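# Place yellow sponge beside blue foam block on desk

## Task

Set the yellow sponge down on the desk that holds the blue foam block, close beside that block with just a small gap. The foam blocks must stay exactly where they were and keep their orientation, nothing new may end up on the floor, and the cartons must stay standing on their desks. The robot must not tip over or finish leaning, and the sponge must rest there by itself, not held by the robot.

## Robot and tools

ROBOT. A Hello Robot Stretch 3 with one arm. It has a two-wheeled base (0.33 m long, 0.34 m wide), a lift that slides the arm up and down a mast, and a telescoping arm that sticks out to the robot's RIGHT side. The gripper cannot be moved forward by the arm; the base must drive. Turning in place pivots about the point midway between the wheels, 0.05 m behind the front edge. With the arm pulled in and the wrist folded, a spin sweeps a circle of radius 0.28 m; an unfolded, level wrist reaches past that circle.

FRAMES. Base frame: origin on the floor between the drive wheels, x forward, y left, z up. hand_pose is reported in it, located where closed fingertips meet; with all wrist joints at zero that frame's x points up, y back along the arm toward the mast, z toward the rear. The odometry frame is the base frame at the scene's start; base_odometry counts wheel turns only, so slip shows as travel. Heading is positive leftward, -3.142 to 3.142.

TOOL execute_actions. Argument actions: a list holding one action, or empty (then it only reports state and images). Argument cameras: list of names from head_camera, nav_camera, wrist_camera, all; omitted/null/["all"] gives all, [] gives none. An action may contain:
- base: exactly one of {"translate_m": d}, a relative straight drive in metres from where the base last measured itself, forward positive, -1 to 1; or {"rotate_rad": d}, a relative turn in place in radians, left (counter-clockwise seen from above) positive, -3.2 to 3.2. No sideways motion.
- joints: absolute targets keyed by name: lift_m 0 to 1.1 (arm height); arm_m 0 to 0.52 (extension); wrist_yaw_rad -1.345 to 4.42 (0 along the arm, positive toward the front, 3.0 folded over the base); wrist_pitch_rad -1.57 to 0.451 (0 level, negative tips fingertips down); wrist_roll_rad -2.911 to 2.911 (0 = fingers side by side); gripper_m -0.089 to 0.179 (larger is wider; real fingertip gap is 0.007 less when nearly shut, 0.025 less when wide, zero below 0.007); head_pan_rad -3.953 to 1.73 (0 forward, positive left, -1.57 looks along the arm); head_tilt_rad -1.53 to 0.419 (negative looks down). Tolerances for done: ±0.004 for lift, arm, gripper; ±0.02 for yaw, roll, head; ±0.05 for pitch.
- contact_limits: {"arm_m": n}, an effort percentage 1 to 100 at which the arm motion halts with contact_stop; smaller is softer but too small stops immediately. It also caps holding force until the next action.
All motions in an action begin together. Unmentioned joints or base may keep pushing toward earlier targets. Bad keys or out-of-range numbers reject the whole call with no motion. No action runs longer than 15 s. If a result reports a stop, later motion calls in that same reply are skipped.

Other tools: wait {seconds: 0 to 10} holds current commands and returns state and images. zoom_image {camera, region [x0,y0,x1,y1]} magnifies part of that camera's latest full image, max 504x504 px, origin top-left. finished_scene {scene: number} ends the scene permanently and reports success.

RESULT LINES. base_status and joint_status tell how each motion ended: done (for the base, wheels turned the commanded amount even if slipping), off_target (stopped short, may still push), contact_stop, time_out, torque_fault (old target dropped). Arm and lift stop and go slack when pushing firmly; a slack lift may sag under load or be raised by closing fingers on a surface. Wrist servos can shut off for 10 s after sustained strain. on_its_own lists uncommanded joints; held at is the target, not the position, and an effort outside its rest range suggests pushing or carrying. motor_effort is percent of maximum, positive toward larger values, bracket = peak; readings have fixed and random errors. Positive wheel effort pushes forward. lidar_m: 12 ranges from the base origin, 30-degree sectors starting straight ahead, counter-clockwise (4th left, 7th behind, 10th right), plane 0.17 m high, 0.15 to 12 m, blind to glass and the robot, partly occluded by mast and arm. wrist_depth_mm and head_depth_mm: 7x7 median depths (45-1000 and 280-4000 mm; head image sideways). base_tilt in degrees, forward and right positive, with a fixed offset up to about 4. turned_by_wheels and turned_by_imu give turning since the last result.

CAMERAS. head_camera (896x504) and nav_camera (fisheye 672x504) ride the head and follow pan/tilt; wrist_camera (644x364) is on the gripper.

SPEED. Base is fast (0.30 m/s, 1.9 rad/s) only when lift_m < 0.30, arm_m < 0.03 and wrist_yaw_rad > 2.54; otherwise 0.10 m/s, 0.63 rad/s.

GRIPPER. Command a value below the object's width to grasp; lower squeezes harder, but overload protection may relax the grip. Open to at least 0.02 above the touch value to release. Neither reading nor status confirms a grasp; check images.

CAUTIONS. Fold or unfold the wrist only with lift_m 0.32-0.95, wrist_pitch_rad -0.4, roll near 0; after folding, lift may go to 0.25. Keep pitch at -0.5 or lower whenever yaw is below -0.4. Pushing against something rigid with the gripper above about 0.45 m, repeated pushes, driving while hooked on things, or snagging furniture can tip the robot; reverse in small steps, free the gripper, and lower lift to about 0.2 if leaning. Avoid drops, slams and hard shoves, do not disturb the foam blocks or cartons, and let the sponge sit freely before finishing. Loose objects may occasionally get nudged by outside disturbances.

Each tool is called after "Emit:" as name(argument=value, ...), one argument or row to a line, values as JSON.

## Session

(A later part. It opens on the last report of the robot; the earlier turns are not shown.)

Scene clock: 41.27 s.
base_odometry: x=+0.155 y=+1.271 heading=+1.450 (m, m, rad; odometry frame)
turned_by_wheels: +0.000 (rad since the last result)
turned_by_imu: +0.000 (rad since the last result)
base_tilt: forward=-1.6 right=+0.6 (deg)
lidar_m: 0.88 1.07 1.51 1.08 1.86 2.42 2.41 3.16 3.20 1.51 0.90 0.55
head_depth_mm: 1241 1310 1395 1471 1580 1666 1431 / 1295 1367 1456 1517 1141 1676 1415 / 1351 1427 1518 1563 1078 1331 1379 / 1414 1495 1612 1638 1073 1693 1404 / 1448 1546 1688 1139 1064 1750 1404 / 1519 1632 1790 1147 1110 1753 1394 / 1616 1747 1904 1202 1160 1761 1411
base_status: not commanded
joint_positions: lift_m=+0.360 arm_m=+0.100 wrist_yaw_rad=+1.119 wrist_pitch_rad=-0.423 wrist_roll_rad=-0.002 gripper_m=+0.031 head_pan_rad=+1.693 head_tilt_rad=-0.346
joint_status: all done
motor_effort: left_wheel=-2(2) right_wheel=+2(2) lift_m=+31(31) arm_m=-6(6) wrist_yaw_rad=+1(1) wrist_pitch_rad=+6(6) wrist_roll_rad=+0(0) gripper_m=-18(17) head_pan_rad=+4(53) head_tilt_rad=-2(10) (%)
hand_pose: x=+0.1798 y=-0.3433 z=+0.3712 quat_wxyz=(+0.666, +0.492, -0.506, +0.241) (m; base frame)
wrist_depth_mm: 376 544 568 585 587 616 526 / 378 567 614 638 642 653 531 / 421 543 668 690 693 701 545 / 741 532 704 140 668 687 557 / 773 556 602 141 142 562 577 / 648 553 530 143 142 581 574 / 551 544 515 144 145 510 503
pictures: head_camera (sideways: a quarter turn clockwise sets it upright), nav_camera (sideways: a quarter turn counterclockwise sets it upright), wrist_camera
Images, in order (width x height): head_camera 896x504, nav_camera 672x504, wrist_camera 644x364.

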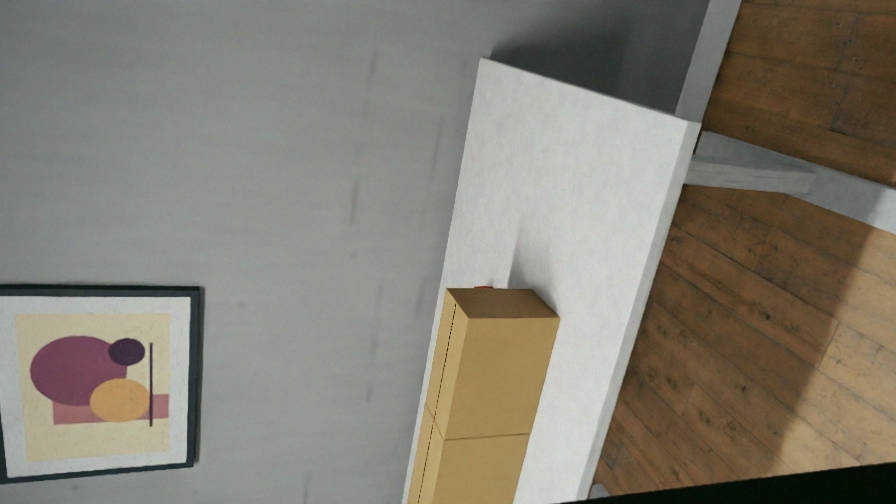

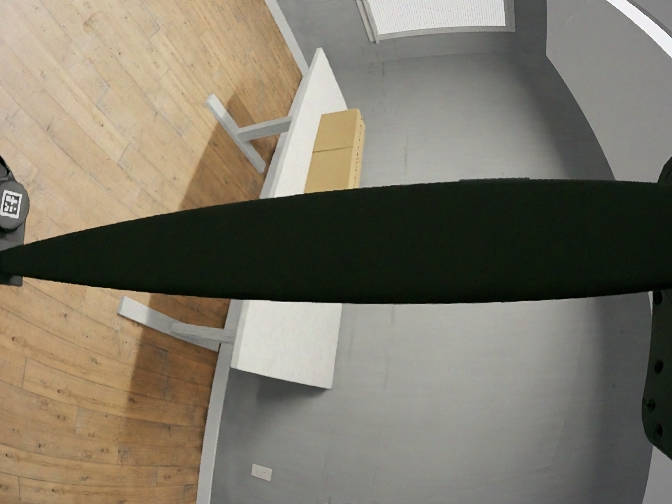

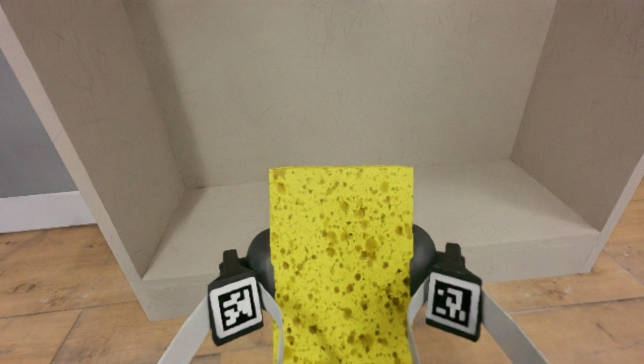

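Emit:
execute_actions(
  actions=[
    {"joints":{"wrist_yaw_rad":3.0,"arm_m":0.0,"head_pan_rad":0.3,"head_tilt_rad":-0.4}},
  ],
  cameras=["wrist_camera"],
)

Emit:
execute_actions(
  actions=[
    {"joints":{"lift_m":0.285}},
  ],
  cameras=[],
)

Emit:
execute_actions(
  actions=[
    {"base":{"rotate_rad":-2.68}},
  ],
  cameras=["nav_camera","wrist_camera"],
)

Emit:
execute_actions(
  actions=[
    {"base":{"translate_m":1.0}},
  ],
  cameras=[],
)

Emit:
execute_actions(
  actions=[
    {"base":{"translate_m":1.0}},
  ],
  cameras=["nav_camera","head_camera"],
)

Scene clock: 46.63 s.
base_odometry: x=+0.155 y=+1.271 heading=+1.450 (m, m, rad; odometry frame)
turned_by_wheels: +0.000 (rad since the last result)
turned_by_imu: -0.001 (rad since the last result)
base_tilt: forward=-1.8 right=+0.5 (deg)
lidar_m: 0.88 1.08 1.51 1.08 1.86 2.42 2.43 3.15 3.19 1.51 0.90 0.55
head_depth_mm: 726 770 818 874 937 1005 1097 / 772 821 877 934 1013 1091 1194 / 823 875 938 1009 1092 1198 1292 / 881 943 1015 1098 1198 1321 1352 / 944 1013 1102 1205 1324 1459 1344 / 1016 1102 1206 1330 1477 1592 1342 / 1109 1206 1334 1488 1686 1663 1347
base_status: not commanded
joint_positions: lift_m=+0.360 arm_m=+0.000 wrist_yaw_rad=+2.997 wrist_pitch_rad=-0.422 wrist_roll_rad=-0.002 gripper_m=+0.031 head_pan_rad=+0.307 head_tilt_rad=-0.395
joint_status: all done
motor_effort: left_wheel=-2(1) right_wheel=+2(2) lift_m=+31(32) arm_m=-6(7) wrist_yaw_rad=+3(4) wrist_pitch_rad=+6(7) wrist_roll_rad=+0(0) gripper_m=-17(18) head_pan_rad=-4(55) head_tilt_rad=-2(8) (%)
hand_pose: x=+0.0111 y=+0.0762 z=+0.3714 quat_wxyz=(+0.198, +0.699, +0.098, +0.680) (m; base frame)
wrist_depth_mm: - - - - - - - / - - - - - - - / - - - - - - - / - 982 910 139 836 860 833 / 780 755 781 142 142 691 677 / 636 626 - 143 142 581 583 / 551 548 - 145 144 501 509
pictures: wrist_camera
Images, in order (width x height): wrist_camera 644x364.

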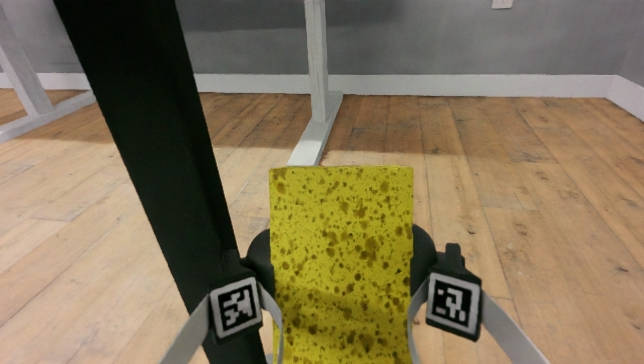

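Scene clock: 48.13 s.
base_odometry: x=+0.155 y=+1.271 heading=+1.450 (m, m, rad; odometry frame)
turned_by_wheels: +0.000 (rad since the last result)
turned_by_imu: +0.000 (rad since the last result)
base_tilt: forward=-1.9 right=+0.6 (deg)
lidar_m: 0.88 1.07 1.51 1.08 1.86 2.42 2.43 3.13 3.20 1.51 0.89 0.55
head_depth_mm: 727 769 818 873 935 1008 1095 / 774 818 872 936 1012 1095 1197 / 819 874 943 1013 1100 1196 1286 / 878 943 1008 1092 1205 1318 1353 / 946 1012 1102 1199 1328 1471 1346 / 1022 1103 1208 1329 1481 1584 1341 / 1106 1213 1335 1490 1682 1656 1344
base_status: not commanded
joint_positions: lift_m=+0.285 arm_m=+0.000 wrist_yaw_rad=+2.997 wrist_pitch_rad=-0.421 wrist_roll_rad=-0.002 gripper_m=+0.031 head_pan_rad=+0.307 head_tilt_rad=-0.395
joint_status: all done
motor_effort: left_wheel=-2(2) right_wheel=+1(2) lift_m=+18(27) arm_m=-6(6) wrist_yaw_rad=+1(3) wrist_pitch_rad=+6(6) wrist_roll_rad=+0(0) gripper_m=-17(17) head_pan_rad=-4(4) head_tilt_rad=-2(2) (%)
hand_pose: x=+0.0110 y=+0.0763 z=+0.2972 quat_wxyz=(+0.198, +0.699, +0.098, +0.680) (m; base frame)
wrist_depth_mm: - - - - - - - / - - - - - - - / - - - - - 955 915 / 850 803 800 140 724 730 720 / 662 653 649 141 141 600 590 / 544 540 - 143 143 508 497 / 466 482 - 145 145 428 431
pictures: none
No camera images: the call's "cameras" was empty. Leave "cameras" out to get every camera's image.

Scene clock: 50.93 s.
base_odometry: x=+0.155 y=+1.271 heading=-1.230 (m, m, rad; odometry frame)
turned_by_wheels: -2.680 (rad since the last result)
turned_by_imu: -2.657 (rad since the last result)
base_tilt: forward=-1.8 right=+0.6 (deg)
lidar_m: 2.80 2.80 1.65 0.92 0.77 0.55 1.02 1.51 1.08 1.77 2.88 2.43
head_depth_mm: 3308 3445 3604 3397 2244 1710 1370 / 3560 3793 - 3335 2244 1700 1368 / 3352 3623 - 3302 2238 1692 1356 / 3144 3387 3634 3262 2211 1674 1355 / 2989 3181 3401 3245 2212 1673 1348 / 2850 3041 3123 3182 2182 1665 1347 / 2757 2888 2935 3180 2178 1653 1336
base_status: done
joint_positions: lift_m=+0.285 arm_m=+0.000 wrist_yaw_rad=+2.997 wrist_pitch_rad=-0.421 wrist_roll_rad=-0.002 gripper_m=+0.031 head_pan_rad=+0.307 head_tilt_rad=-0.396
joint_status: not commanded
motor_effort: left_wheel=+1(13) right_wheel=-2(5) lift_m=+18(18) arm_m=-6(7) wrist_yaw_rad=+2(3) wrist_pitch_rad=+6(6) wrist_roll_rad=+0(0) gripper_m=-18(17) head_pan_rad=-4(4) head_tilt_rad=-1(2) (%)
hand_pose: x=+0.0110 y=+0.0763 z=+0.2972 quat_wxyz=(+0.198, +0.699, +0.098, +0.680) (m; base frame)
wrist_depth_mm: 613 - 920 920 - - - / 642 - - - - - - / 675 - 814 920 - 939 929 / 650 628 754 140 703 723 727 / 534 590 661 141 142 593 585 / 529 541 - 142 142 500 497 / 470 485 - 145 144 440 425
pictures: nav_camera (sideways: a quarter turn counterclockwise sets it upright), wrist_camera
Images, in order (width x height): nav_camera 672x504, wrist_camera 644x364.

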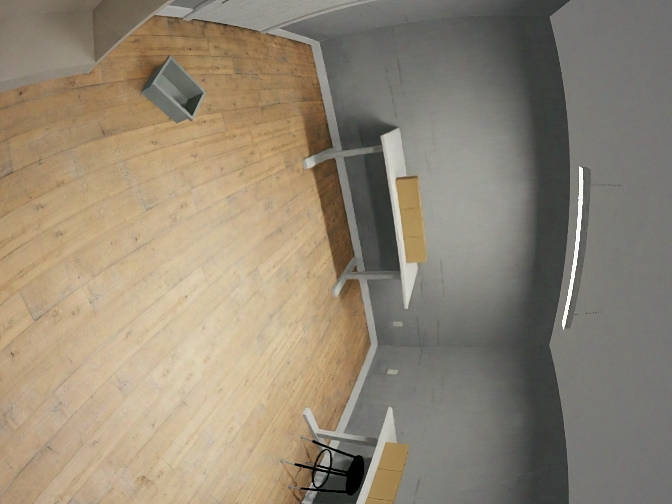

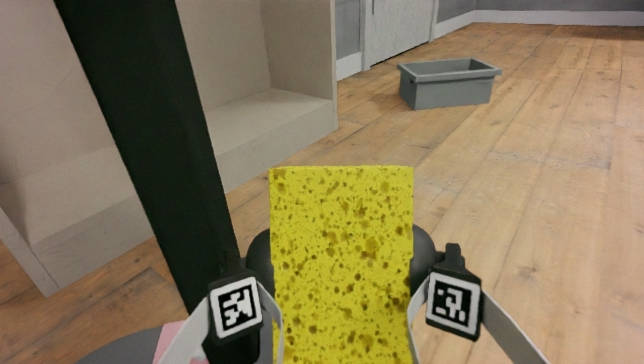

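Scene clock: 55.97 s.
base_odometry: x=+0.489 y=+0.328 heading=-1.230 (m, m, rad; odometry frame)
turned_by_wheels: +0.000 (rad since the last result)
turned_by_imu: -0.001 (rad since the last result)
base_tilt: forward=-1.7 right=+0.6 (deg)
lidar_m: 2.56 2.21 2.09 1.77 1.50 1.45 1.83 1.83 1.91 2.51 1.79 1.48
head_depth_mm: 2511 2605 2714 2759 2270 1698 1375 / 2747 2943 3079 3114 2259 1689 1366 / 2599 2798 3088 3195 2232 1698 1353 / 2457 2666 2876 3044 2210 1675 1352 / 2286 2507 2618 2859 2221 1657 1353 / 2219 2361 2359 2691 2170 1676 1347 / 2108 2247 1839 2581 2203 1673 1334
base_status: done
joint_positions: lift_m=+0.285 arm_m=+0.000 wrist_yaw_rad=+2.998 wrist_pitch_rad=-0.421 wrist_roll_rad=-0.002 gripper_m=+0.031 head_pan_rad=+0.307 head_tilt_rad=-0.396
joint_status: not commanded
motor_effort: left_wheel=+2(10) right_wheel=-1(5) lift_m=+18(18) arm_m=-6(6) wrist_yaw_rad=+2(2) wrist_pitch_rad=+6(6) wrist_roll_rad=+0(0) gripper_m=-17(17) head_pan_rad=-4(4) head_tilt_rad=-1(2) (%)
hand_pose: x=+0.0109 y=+0.0763 z=+0.2972 quat_wxyz=(+0.198, +0.699, +0.098, +0.680) (m; base frame)
wrist_depth_mm: - - - - - - - / - - - - - - - / - - - - - 993 936 / 839 823 785 141 713 736 725 / 661 644 651 141 141 592 589 / 550 536 - 143 142 503 500 / 473 485 - 145 144 432 429
pictures: none
No camera images: the call's "cameras" was empty. Leave "cameras" out to get every camera's image.

Scene clock: 61.00 s.
base_odometry: x=+0.823 y=-0.614 heading=-1.230 (m, m, rad; odometry frame)
turned_by_wheels: +0.000 (rad since the last result)
turned_by_imu: -0.001 (rad since the last result)
base_tilt: forward=-1.7 right=+0.6 (deg)
lidar_m: 1.75 1.33 1.79 1.71 2.22 2.05 2.43 2.74 2.47 0.90 0.88 1.01
head_depth_mm: 1702 1769 1858 1930 1985 1705 1378 / 1904 1985 2109 2216 2189 1702 1374 / 1828 1999 2183 2430 2241 1699 1360 / 1725 1871 2030 2216 2201 1679 1356 / 1644 1753 1902 2058 2160 1669 1345 / 1558 1662 1787 1929 2033 1662 1345 / 1482 1579 1704 1419 1463 1572 1342
base_status: done
joint_positions: lift_m=+0.285 arm_m=+0.000 wrist_yaw_rad=+2.998 wrist_pitch_rad=-0.421 wrist_roll_rad=-0.002 gripper_m=+0.031 head_pan_rad=+0.307 head_tilt_rad=-0.396
joint_status: not commanded
motor_effort: left_wheel=+2(9) right_wheel=-1(4) lift_m=+18(18) arm_m=-6(5) wrist_yaw_rad=+2(2) wrist_pitch_rad=+6(6) wrist_roll_rad=+0(0) gripper_m=-17(17) head_pan_rad=-4(4) head_tilt_rad=-2(2) (%)
hand_pose: x=+0.0109 y=+0.0763 z=+0.2972 quat_wxyz=(+0.197, +0.699, +0.098, +0.680) (m; base frame)
wrist_depth_mm: - - - - - - - / - - - - - - - / - - - - - 953 871 / 834 829 780 140 697 724 720 / 663 656 656 142 142 599 587 / 558 540 - 143 142 501 489 / 463 475 - 145 144 434 430
pictures: head_camera (sideways: a quarter turn clockwise sets it upright), nav_camera (sideways: a quarter turn counterclockwise sets it upright)
Images, in order (width x height): head_camera 896x504, nav_camera 672x504.

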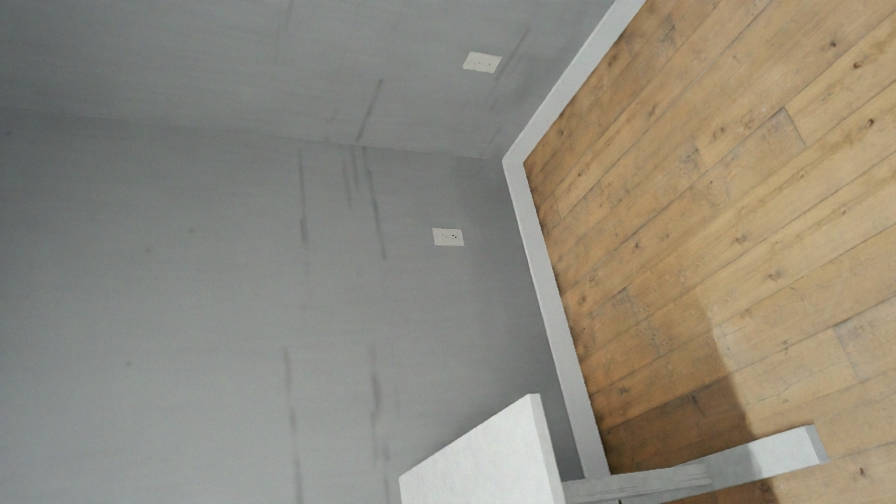

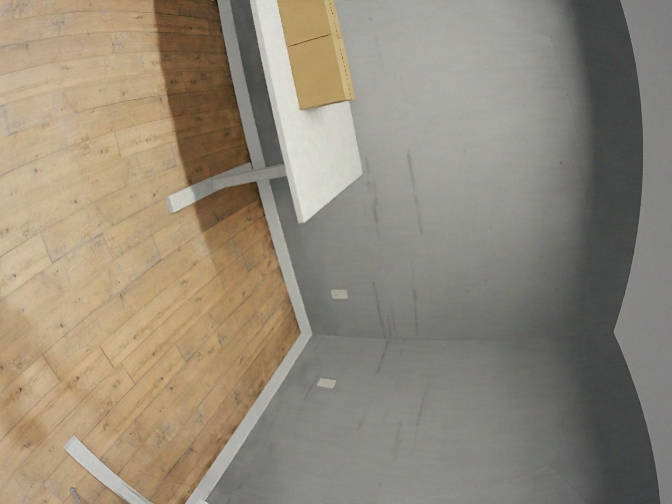

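Emit:
execute_actions(
  actions=[
    {"base":{"rotate_rad":0.12}},
  ],
  cameras=[],
)

Emit:
execute_actions(
  actions=[
    {"base":{"translate_m":1.0},"joints":{"head_pan_rad":1.7,"head_tilt_rad":-0.5}},
  ],
  cameras=["nav_camera","head_camera"],
)

Emit:
execute_actions(
  actions=[
    {"joints":{"head_pan_rad":-1.9,"head_tilt_rad":-0.5}},
  ],
  cameras=["nav_camera","head_camera"],
)

Scene clock: 62.37 s.
base_odometry: x=+0.823 y=-0.614 heading=-1.110 (m, m, rad; odometry frame)
turned_by_wheels: +0.120 (rad since the last result)
turned_by_imu: +0.119 (rad since the last result)
base_tilt: forward=-1.7 right=+0.6 (deg)
lidar_m: 1.89 1.33 1.71 1.70 2.23 2.05 2.73 2.47 2.42 0.91 0.88 1.51
head_depth_mm: 1852 1960 2076 2151 2156 1691 1368 / 1776 1938 2126 2337 2249 1695 1368 / 1706 1833 2001 2214 2220 1676 1359 / 1636 1758 1912 2090 2169 1670 1354 / 1576 1680 1818 1978 2106 1674 1343 / 1516 1615 1744 1431 1533 1623 1339 / 1457 1555 1678 1416 1919 1660 1342
base_status: done
joint_positions: lift_m=+0.285 arm_m=+0.000 wrist_yaw_rad=+2.998 wrist_pitch_rad=-0.421 wrist_roll_rad=-0.002 gripper_m=+0.031 head_pan_rad=+0.307 head_tilt_rad=-0.396
joint_status: not commanded
motor_effort: left_wheel=-2(8) right_wheel=+1(6) lift_m=+18(18) arm_m=-5(6) wrist_yaw_rad=+2(2) wrist_pitch_rad=+6(6) wrist_roll_rad=+0(0) gripper_m=-17(18) head_pan_rad=-5(4) head_tilt_rad=-2(1) (%)
hand_pose: x=+0.0109 y=+0.0763 z=+0.2972 quat_wxyz=(+0.197, +0.699, +0.098, +0.680) (m; base frame)
wrist_depth_mm: - - - - - - - / - - - - - - - / - - - - - 987 933 / 829 808 781 140 724 733 722 / 671 644 651 141 142 588 589 / 546 534 - 143 142 504 492 / 465 482 - 145 145 432 425
pictures: none
No camera images: the call's "cameras" was empty. Leave "cameras" out to get every camera's image.

Scene clock: 67.40 s.
base_odometry: x=+1.267 y=-1.510 heading=-1.110 (m, m, rad; odometry frame)
turned_by_wheels: +0.000 (rad since the last result)
turned_by_imu: -0.002 (rad since the last result)
base_tilt: forward=-1.9 right=+0.6 (deg)
lidar_m: 1.06 0.98 0.68 0.67 1.74 2.87 3.38 1.28 0.87 0.96 0.89 0.90
head_depth_mm: 1039 1091 1156 1175 885 1348 1283 / 1160 1230 1312 1202 877 734 1219 / 1311 1403 1500 1194 868 686 1151 / 1511 1640 1697 1124 865 682 1181 / 1787 1965 1847 883 861 679 1203 / 2158 2424 1696 1006 856 1433 1258 / 2456 2635 1409 1158 1770 1557 -
base_status: done
joint_positions: lift_m=+0.285 arm_m=+0.000 wrist_yaw_rad=+2.998 wrist_pitch_rad=-0.421 wrist_roll_rad=-0.002 gripper_m=+0.031 head_pan_rad=+1.693 head_tilt_rad=-0.494
joint_status: all done
motor_effort: left_wheel=-2(6) right_wheel=+2(7) lift_m=+18(18) arm_m=-5(6) wrist_yaw_rad=+3(2) wrist_pitch_rad=+6(6) wrist_roll_rad=+0(0) gripper_m=-17(17) head_pan_rad=+4(53) head_tilt_rad=-3(12) (%)
hand_pose: x=+0.0109 y=+0.0763 z=+0.2972 quat_wxyz=(+0.197, +0.699, +0.098, +0.680) (m; base frame)
wrist_depth_mm: - - - - - 864 739 / - - - - - 894 762 / - - - 974 887 893 793 / 829 796 785 140 703 737 720 / 666 647 615 142 141 602 588 / 551 540 - 143 142 497 490 / 467 482 - 144 145 431 427
pictures: head_camera (sideways: a quarter turn clockwise sets it upright), nav_camera (sideways: a quarter turn counterclockwise sets it upright)
Images, in order (width x height): head_camera 896x504, nav_camera 672x504.

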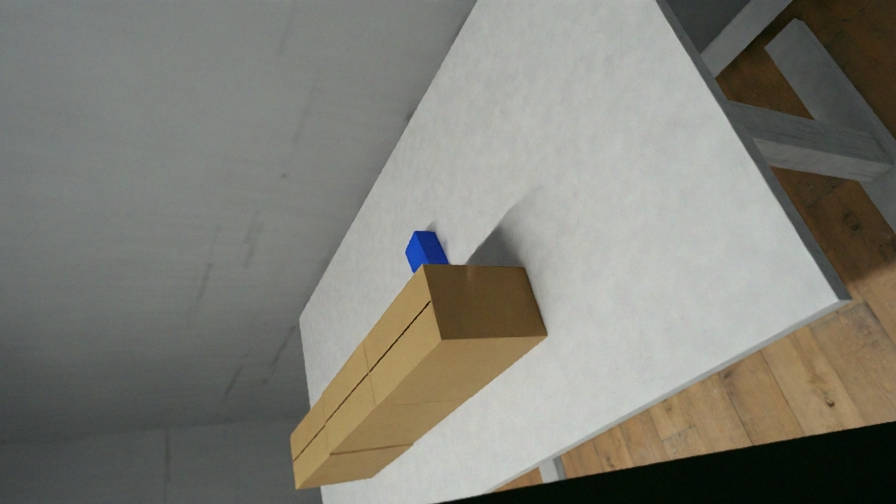

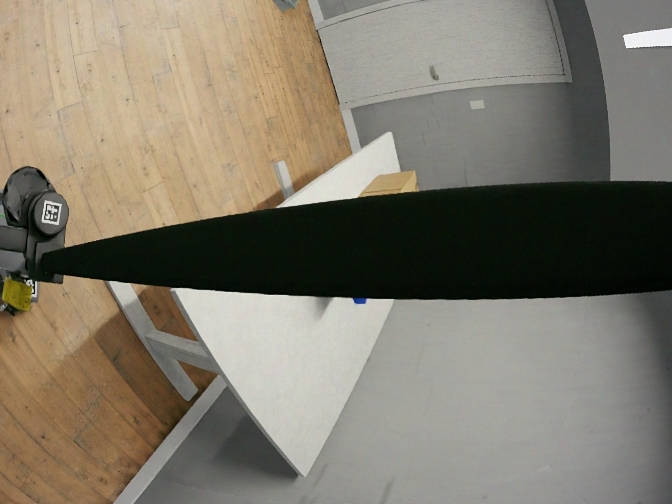

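Scene clock: 69.53 s.
base_odometry: x=+1.267 y=-1.510 heading=-1.110 (m, m, rad; odometry frame)
turned_by_wheels: +0.000 (rad since the last result)
turned_by_imu: +0.000 (rad since the last result)
base_tilt: forward=-1.7 right=+0.5 (deg)
lidar_m: 1.07 0.99 0.68 0.67 1.74 2.88 3.38 1.28 0.87 0.96 0.89 0.90
head_depth_mm: 2705 3287 1341 1099 916 1555 1278 / 2097 2436 1909 1007 907 1510 1254 / 1694 1890 1892 1190 947 1547 1267 / 1418 1569 1659 1183 1095 1340 1268 / 1232 1325 1462 1167 1720 1485 1266 / 1079 1160 1249 1171 1514 1497 1260 / 962 1025 1101 1171 1279 1389 1257
base_status: not commanded
joint_positions: lift_m=+0.285 arm_m=+0.000 wrist_yaw_rad=+2.998 wrist_pitch_rad=-0.421 wrist_roll_rad=-0.002 gripper_m=+0.031 head_pan_rad=-1.893 head_tilt_rad=-0.494
joint_status: all done
motor_effort: left_wheel=-1(3) right_wheel=+1(1) lift_m=+18(18) arm_m=-6(6) wrist_yaw_rad=+1(2) wrist_pitch_rad=+6(6) wrist_roll_rad=+0(0) gripper_m=-18(18) head_pan_rad=-4(55) head_tilt_rad=-3(3) (%)
hand_pose: x=+0.0109 y=+0.0763 z=+0.2972 quat_wxyz=(+0.197, +0.699, +0.098, +0.680) (m; base frame)
wrist_depth_mm: - - - - - 855 728 / - - - - - 913 788 / - - - 968 929 907 809 / 842 823 781 140 722 749 721 / 655 666 628 142 142 593 589 / 552 543 - 143 142 503 495 / 467 475 - 145 144 437 426
pictures: head_camera (sideways: a quarter turn clockwise sets it upright), nav_camera (sideways: a quarter turn counterclockwise sets it upright)
Images, in order (width x height): head_camera 896x504, nav_camera 672x504.

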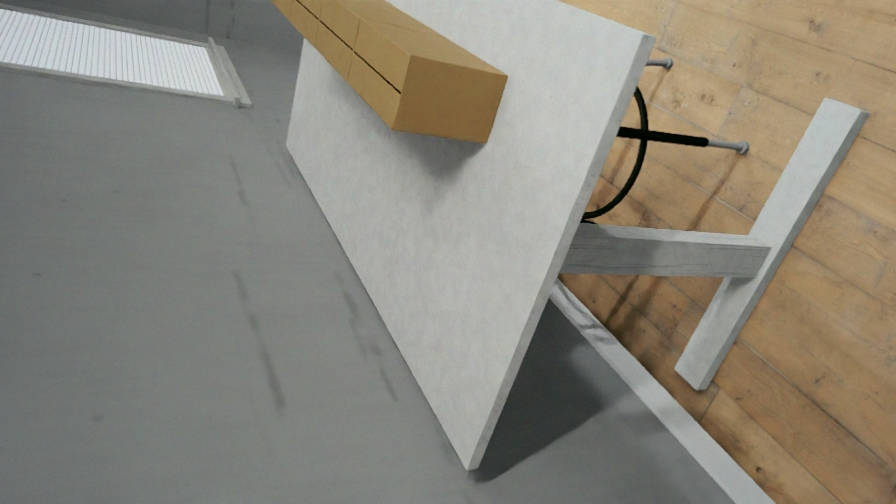

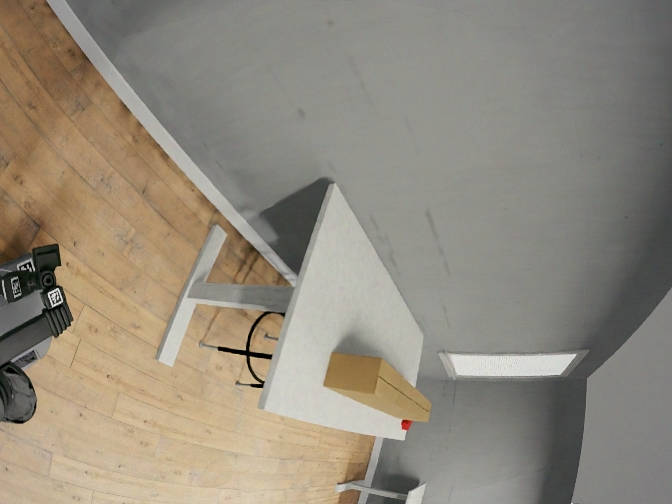

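Emit:
execute_actions(
  actions=[
    {"base":{"rotate_rad":2.52},"joints":{"head_pan_rad":-0.9,"head_tilt_rad":-1.0}},
  ],
  cameras=["head_camera"],
)

Emit:
execute_actions(
  actions=[
    {"base":{"translate_m":0.15},"joints":{"lift_m":0.93}},
  ],
  cameras=["head_camera","nav_camera"],
)

Scene clock: 76.03 s.
base_odometry: x=+1.267 y=-1.510 heading=+1.410 (m, m, rad; odometry frame)
turned_by_wheels: +2.520 (rad since the last result)
turned_by_imu: +2.495 (rad since the last result)
base_tilt: forward=-1.9 right=+0.6 (deg)
lidar_m: 2.85 3.33 3.30 0.87 1.00 0.89 0.89 1.06 0.98 0.98 0.67 1.74
head_depth_mm: 1045 918 832 1486 1368 1222 1109 / 1096 908 787 1496 1357 1216 1119 / 1094 904 768 1208 1344 1227 - / 1056 895 761 703 1320 1215 - / 771 842 753 696 1319 1194 1096 / 747 839 765 1491 1324 1189 1079 / 881 873 1667 1493 1319 1186 1078
base_status: done
joint_positions: lift_m=+0.285 arm_m=+0.000 wrist_yaw_rad=+2.998 wrist_pitch_rad=-0.421 wrist_roll_rad=-0.002 gripper_m=+0.031 head_pan_rad=-0.907 head_tilt_rad=-0.988
joint_status: all done
motor_effort: left_wheel=-2(8) right_wheel=+1(8) lift_m=+18(18) arm_m=-5(6) wrist_yaw_rad=+3(1) wrist_pitch_rad=+6(6) wrist_roll_rad=+0(0) gripper_m=-17(18) head_pan_rad=+3(56) head_tilt_rad=-5(29) (%)
hand_pose: x=+0.0109 y=+0.0763 z=+0.2972 quat_wxyz=(+0.197, +0.699, +0.098, +0.680) (m; base frame)
wrist_depth_mm: 860 - - - - - - / 885 - - - - - - / 903 - 921 - - 955 898 / 819 813 794 140 714 723 727 / 663 636 667 141 141 589 587 / 543 543 - 143 142 505 486 / 466 476 - 145 144 429 422
pictures: head_camera (sideways: a quarter turn clockwise sets it upright)
Images, in order (width x height): head_camera 896x504.

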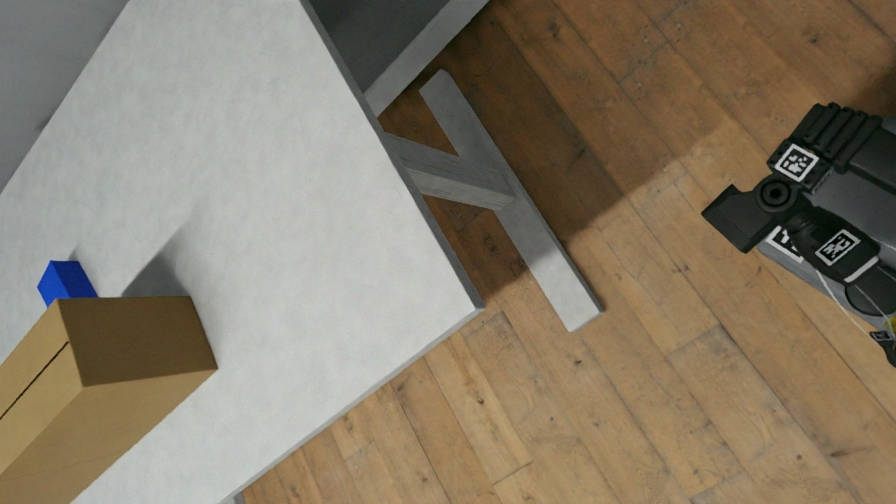

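Scene clock: 82.73 s.
base_odometry: x=+1.291 y=-1.362 heading=+1.410 (m, m, rad; odometry frame)
turned_by_wheels: +0.000 (rad since the last result)
turned_by_imu: -0.001 (rad since the last result)
base_tilt: forward=-1.9 right=+0.5 (deg)
lidar_m: 2.69 3.14 3.23 1.02 1.17 1.03 1.03 1.17 1.03 0.63 1.23 1.62
head_depth_mm: 1073 918 778 - - - 1107 / 1105 914 773 697 1307 - - / 1093 881 767 668 1285 1248 - / 734 741 760 674 1340 1205 - / 743 807 756 1478 1331 1200 1098 / 803 872 1613 1482 1327 1193 1083 / 970 914 1697 1494 1322 1183 1076
base_status: done
joint_positions: lift_m=+0.930 arm_m=+0.000 wrist_yaw_rad=+2.998 wrist_pitch_rad=-0.421 wrist_roll_rad=-0.002 gripper_m=+0.031 head_pan_rad=-0.907 head_tilt_rad=-0.988
joint_status: all done
motor_effort: left_wheel=-2(8) right_wheel=+2(7) lift_m=+31(30) arm_m=-6(6) wrist_yaw_rad=+2(2) wrist_pitch_rad=+6(6) wrist_roll_rad=+0(0) gripper_m=-17(18) head_pan_rad=+4(4) head_tilt_rad=-6(6) (%)
hand_pose: x=+0.0108 y=+0.0763 z=+0.9417 quat_wxyz=(+0.197, +0.699, +0.098, +0.680) (m; base frame)
wrist_depth_mm: - - - - - - - / - - 945 - - - - / 950 - 868 - - - - / - - - 140 - - - / - - - 141 142 - - / - - - 143 142 - - / - - - 144 144 - -
pictures: head_camera (sideways: a quarter turn clockwise sets it upright), nav_camera (sideways: a quarter turn counterclockwise sets it upright)
Images, in order (width x height): head_camera 896x504, nav_camera 672x504.

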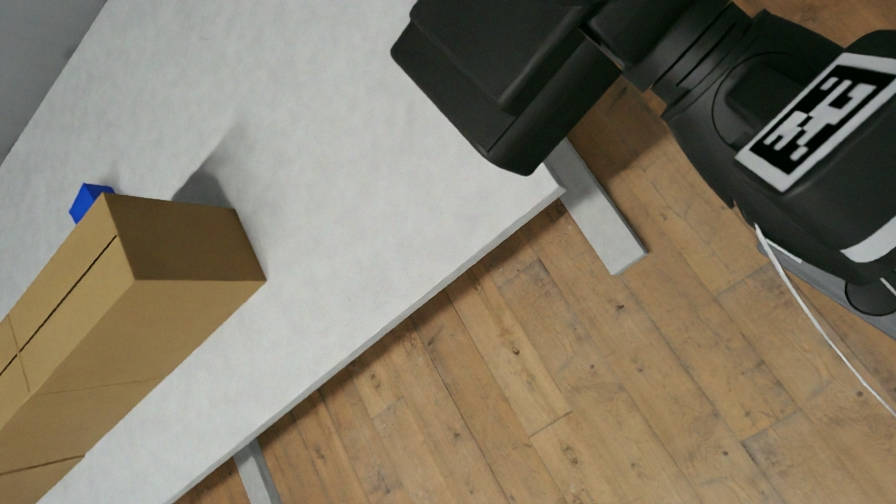

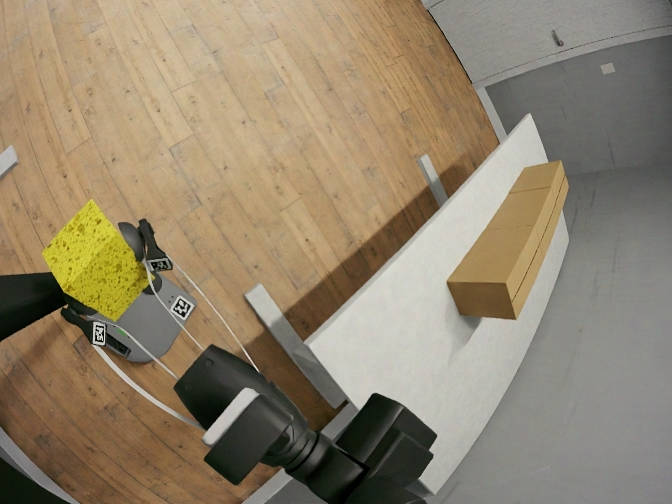

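Emit:
execute_actions(
  actions=[
    {"base":{"rotate_rad":-0.32},"joints":{"wrist_yaw_rad":1.57,"head_pan_rad":-1.3}},
  ],
  cameras=["head_camera"],
)

Emit:
execute_actions(
  actions=[
    {"base":{"translate_m":0.66},"joints":{"lift_m":1.09,"wrist_pitch_rad":-1.5,"arm_m":0.08}},
  ],
)

Scene clock: 85.47 s.
base_odometry: x=+1.291 y=-1.362 heading=+1.090 (m, m, rad; odometry frame)
turned_by_wheels: -0.320 (rad since the last result)
turned_by_imu: -0.318 (rad since the last result)
base_tilt: forward=-1.8 right=+0.6 (deg)
lidar_m: 2.69 2.78 3.62 3.68 0.90 1.07 1.03 1.07 1.07 1.03 0.63 1.45
head_depth_mm: 903 1058 1263 - 1320 1224 1103 / 925 1092 1293 - - 1213 1116 / 947 1120 1387 1561 - 1210 - / 969 944 1436 1552 - 1207 - / 988 884 769 - - 1198 1091 / 999 882 749 - 1262 1192 1081 / 1005 871 744 663 1256 1190 1075
base_status: done
joint_positions: lift_m=+0.930 arm_m=+0.000 wrist_yaw_rad=+1.573 wrist_pitch_rad=-0.421 wrist_roll_rad=-0.002 gripper_m=+0.031 head_pan_rad=-1.293 head_tilt_rad=-0.988
joint_status: all done
motor_effort: left_wheel=+2(7) right_wheel=-1(5) lift_m=+32(31) arm_m=-6(6) wrist_yaw_rad=-3(2) wrist_pitch_rad=+6(6) wrist_roll_rad=+0(0) gripper_m=-18(17) head_pan_rad=-5(35) head_tilt_rad=-5(5) (%)
hand_pose: x=+0.2026 y=-0.1449 z=+0.9417 quat_wxyz=(+0.594, +0.594, -0.383, +0.386) (m; base frame)
wrist_depth_mm: - - - - - - - / - - - - 828 564 - / - - - - 767 502 735 / - - - 140 592 548 591 / - - - 141 141 494 478 / - - - 143 142 410 406 / - - - 144 145 357 353
pictures: head_camera (sideways: a quarter turn clockwise sets it upright)
Images, in order (width x height): head_camera 896x504.

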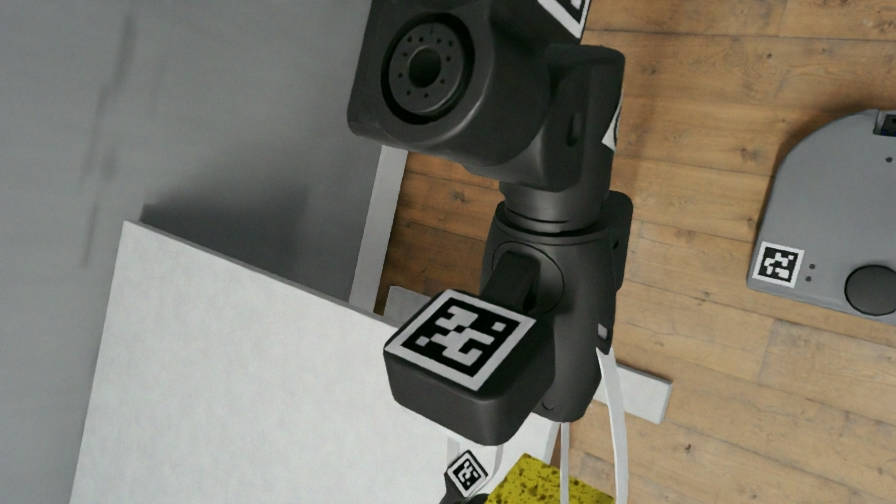

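Scene clock: 93.03 s.
base_odometry: x=+1.597 y=-0.777 heading=+1.090 (m, m, rad; odometry frame)
turned_by_wheels: +0.000 (rad since the last result)
turned_by_imu: -0.002 (rad since the last result)
base_tilt: forward=-1.7 right=+0.7 (deg)
lidar_m: 2.02 2.10 2.80 3.23 1.57 1.41 1.69 1.47 0.66 1.02 1.06 1.03
head_depth_mm: 890 - - 639 584 1191 1103 / 912 - 533 341 572 1213 1112 / 931 - 519 340 585 1209 - / 961 891 528 625 604 1208 - / 985 886 535 633 612 1199 1095 / 994 880 542 643 1264 1185 1083 / 996 588 556 648 1275 1184 1075
base_status: done
joint_positions: lift_m=+1.090 arm_m=+0.080 wrist_yaw_rad=+1.572 wrist_pitch_rad=-1.496 wrist_roll_rad=-0.002 gripper_m=+0.031 head_pan_rad=-1.293 head_tilt_rad=-0.988
joint_status: all done
motor_effort: left_wheel=+2(6) right_wheel=-2(2) lift_m=+31(33) arm_m=+7(6) wrist_yaw_rad=-3(2) wrist_pitch_rad=-1(6) wrist_roll_rad=+0(0) gripper_m=-18(18) head_pan_rad=-4(4) head_tilt_rad=-6(5) (%)
hand_pose: x=-0.0262 y=-0.2248 z=+0.9711 quat_wxyz=(+0.707, +0.706, -0.025, +0.027) (m; base frame)
wrist_depth_mm: - - - - 390 280 220 / - - - - 400 284 221 / - - - - 405 289 225 / - - - 140 406 293 226 / - - - 142 141 297 230 / - - - 143 142 282 232 / - - - 145 145 413 415
pictures: head_camera (sideways: a quarter turn clockwise sets it upright), nav_camera (sideways: a quarter turn counterclockwise sets it upright), wrist_camera
Images, in order (width x height): head_camera 896x504, nav_camera 672x504, wrist_camera 644x364.

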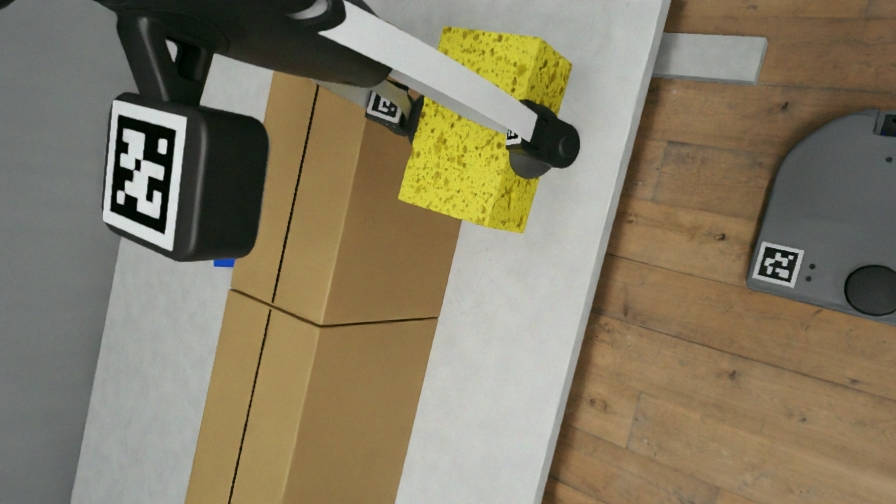

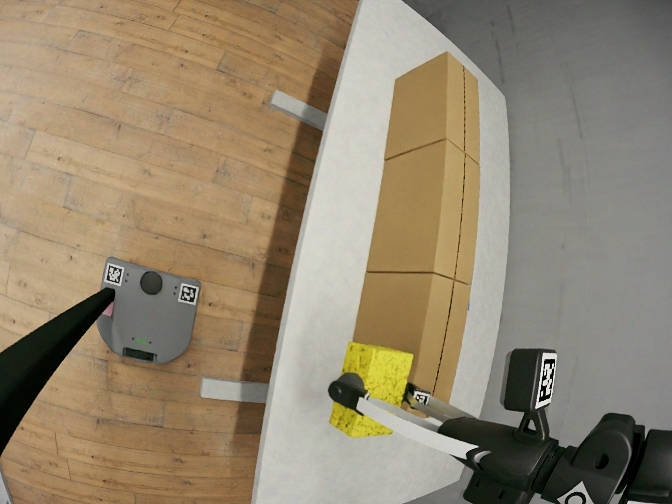

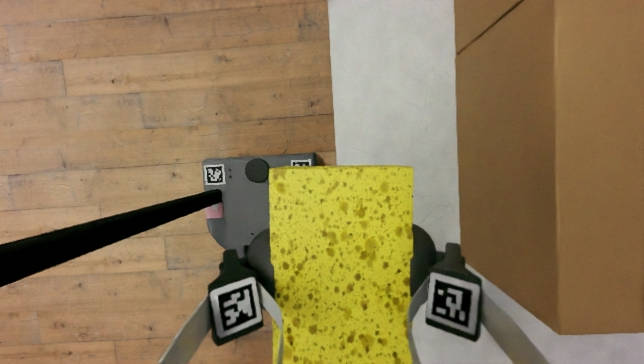

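Emit:
execute_actions(
  actions=[
    {"joints":{"lift_m":1.1,"arm_m":0.5,"head_pan_rad":-1.5,"head_tilt_rad":-0.75}},
  ],
  cameras=["head_camera","wrist_camera"],
)

Scene clock: 97.57 s.
base_odometry: x=+1.597 y=-0.777 heading=+1.090 (m, m, rad; odometry frame)
turned_by_wheels: +0.000 (rad since the last result)
turned_by_imu: -0.001 (rad since the last result)
base_tilt: forward=-1.8 right=+0.4 (deg)
lidar_m: 2.02 2.11 2.80 3.22 1.58 1.41 1.69 1.47 0.66 1.02 1.06 1.03
head_depth_mm: 855 978 1058 831 683 581 1107 / 862 981 1049 822 665 577 1113 / - 962 994 560 582 576 1115 / 863 961 991 555 584 574 1116 / 869 988 1024 552 590 570 1107 / 862 988 1015 548 592 568 1110 / 868 995 1004 543 598 564 1119
base_status: not commanded
joint_positions: lift_m=+1.097 arm_m=+0.500 wrist_yaw_rad=+1.572 wrist_pitch_rad=-1.496 wrist_roll_rad=-0.002 gripper_m=+0.031 head_pan_rad=-1.493 head_tilt_rad=-0.754
joint_status: all done
joint sent to its limit — the command would take lift_m past its upper limit, so that joint was sent only as far as its limit.
motor_effort: left_wheel=+2(2) right_wheel=-1(1) lift_m=+31(32) arm_m=+6(7) wrist_yaw_rad=-1(2) wrist_pitch_rad=-1(1) wrist_roll_rad=+0(0) gripper_m=-18(18) head_pan_rad=-4(26) head_tilt_rad=+2(19) (%)
hand_pose: x=-0.0262 y=-0.6448 z=+0.9782 quat_wxyz=(+0.707, +0.706, -0.025, +0.027) (m; base frame)
wrist_depth_mm: 236 256 402 403 396 393 396 / 239 251 410 365 398 399 400 / 243 247 413 410 406 406 403 / 246 245 411 141 414 405 407 / 248 247 399 141 142 413 409 / 250 250 349 143 142 420 415 / 253 266 439 145 145 420 418
pictures: head_camera (sideways: a quarter turn clockwise sets it upright), wrist_camera
Images, in order (width x height): head_camera 896x504, wrist_camera 644x364.

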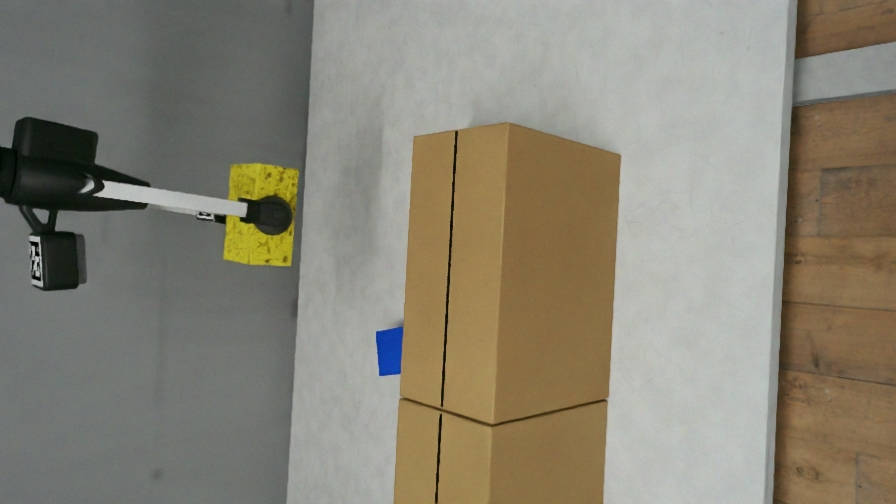

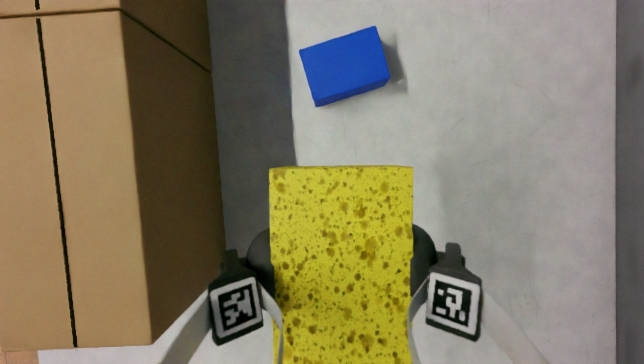

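Emit:
execute_actions(
  actions=[
    {"base":{"translate_m":0.06},"joints":{"lift_m":0.935,"arm_m":0.518,"wrist_yaw_rad":1.87}},
  ],
  cameras=["head_camera","wrist_camera"],
)

Scene clock: 100.93 s.
base_odometry: x=+1.624 y=-0.724 heading=+1.090 (m, m, rad; odometry frame)
turned_by_wheels: +0.000 (rad since the last result)
turned_by_imu: -0.001 (rad since the last result)
base_tilt: forward=-1.8 right=+0.5 (deg)
lidar_m: 1.96 2.04 2.71 3.23 1.62 1.46 1.75 1.47 0.69 1.02 1.06 0.98
head_depth_mm: 857 - - 784 677 580 1103 / 828 1003 1051 564 577 579 1129 / 830 - 1037 559 581 575 1118 / 861 963 1029 555 584 572 1113 / 865 987 1019 551 589 569 1109 / 867 990 1011 548 594 566 1102 / 867 997 1004 543 597 564 1121
base_status: done
joint_positions: lift_m=+0.935 arm_m=+0.518 wrist_yaw_rad=+1.867 wrist_pitch_rad=-1.496 wrist_roll_rad=-0.002 gripper_m=+0.031 head_pan_rad=-1.493 head_tilt_rad=-0.754
joint_status: all done
motor_effort: left_wheel=+1(7) right_wheel=-1(4) lift_m=+18(26) arm_m=+7(8) wrist_yaw_rad=+3(3) wrist_pitch_rad=-1(2) wrist_roll_rad=+0(1) gripper_m=-17(17) head_pan_rad=-4(4) head_tilt_rad=+2(2) (%)
hand_pose: x=-0.0260 y=-0.6642 z=+0.8167 quat_wxyz=(+0.695, +0.702, +0.079, +0.131) (m; base frame)
wrist_depth_mm: 170 227 250 248 247 244 243 / 177 235 254 208 207 247 245 / 183 250 257 217 208 249 248 / 190 259 260 140 252 253 250 / 199 265 262 141 141 252 252 / 210 264 265 143 142 258 256 / 220 269 267 145 144 261 259
pictures: head_camera (sideways: a quarter turn clockwise sets it upright), wrist_camera
Images, in order (width x height): head_camera 896x504, wrist_camera 644x364.

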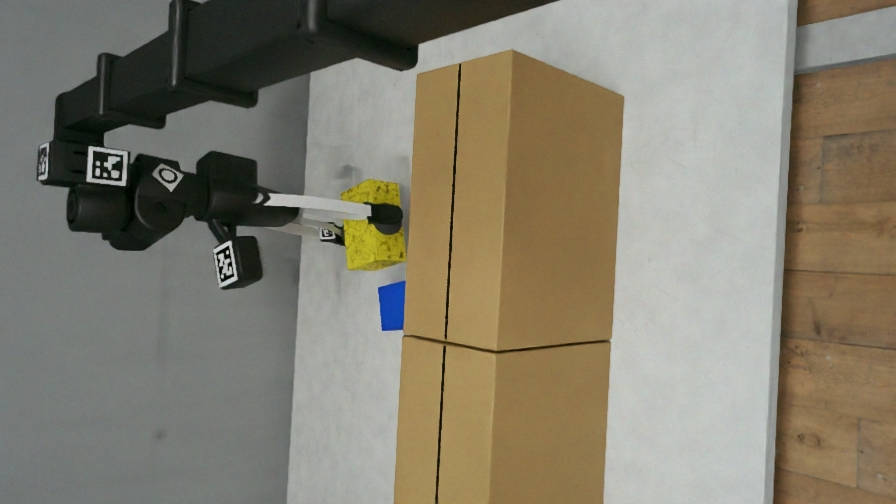

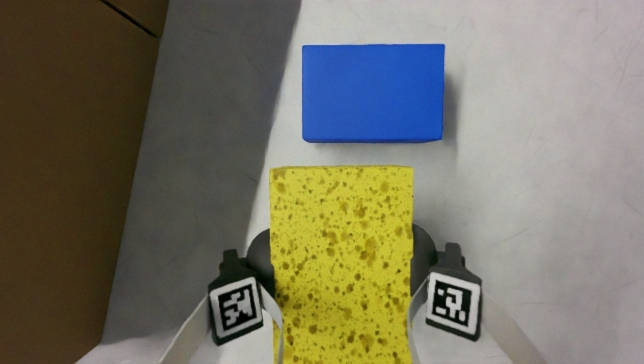

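Emit:
execute_actions(
  actions=[
    {"base":{"translate_m":0.007},"joints":{"lift_m":0.875}},
  ],
  cameras=["wrist_camera"],
)

Scene clock: 102.77 s.
base_odometry: x=+1.628 y=-0.718 heading=+1.090 (m, m, rad; odometry frame)
turned_by_wheels: +0.000 (rad since the last result)
turned_by_imu: +0.000 (rad since the last result)
base_tilt: forward=-1.6 right=+0.4 (deg)
lidar_m: 1.96 2.04 2.70 3.22 1.61 1.47 1.76 1.47 0.69 1.02 1.05 0.98
head_depth_mm: 855 978 1062 - - 569 1097 / 858 - 1027 563 577 579 1122 / 858 - 1007 559 582 575 1121 / 860 983 996 555 586 572 1112 / 864 989 1022 552 588 569 1109 / 866 992 1014 547 595 567 1102 / 870 996 1008 543 597 564 1117
base_status: done
joint_positions: lift_m=+0.875 arm_m=+0.518 wrist_yaw_rad=+1.867 wrist_pitch_rad=-1.496 wrist_roll_rad=-0.002 gripper_m=+0.031 head_pan_rad=-1.493 head_tilt_rad=-0.754
joint_status: all done
motor_effort: left_wheel=+1(6) right_wheel=-1(3) lift_m=+18(18) arm_m=+6(7) wrist_yaw_rad=+3(3) wrist_pitch_rad=-1(2) wrist_roll_rad=+0(0) gripper_m=-18(17) head_pan_rad=-4(5) head_tilt_rad=+2(1) (%)
hand_pose: x=-0.0260 y=-0.6642 z=+0.7567 quat_wxyz=(+0.695, +0.702, +0.079, +0.131) (m; base frame)
wrist_depth_mm: 170 194 192 148 146 187 187 / 177 197 195 150 147 189 187 / 184 198 197 151 149 191 190 / 190 201 198 140 195 194 193 / 198 202 201 141 141 195 194 / 205 205 205 143 143 198 196 / 209 208 206 145 144 200 198
pictures: wrist_camera
Images, in order (width x height): wrist_camera 644x364.

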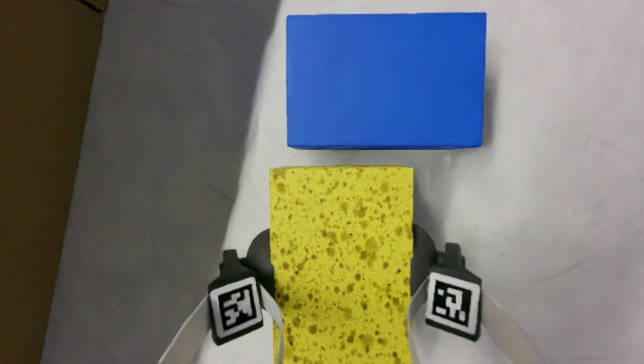

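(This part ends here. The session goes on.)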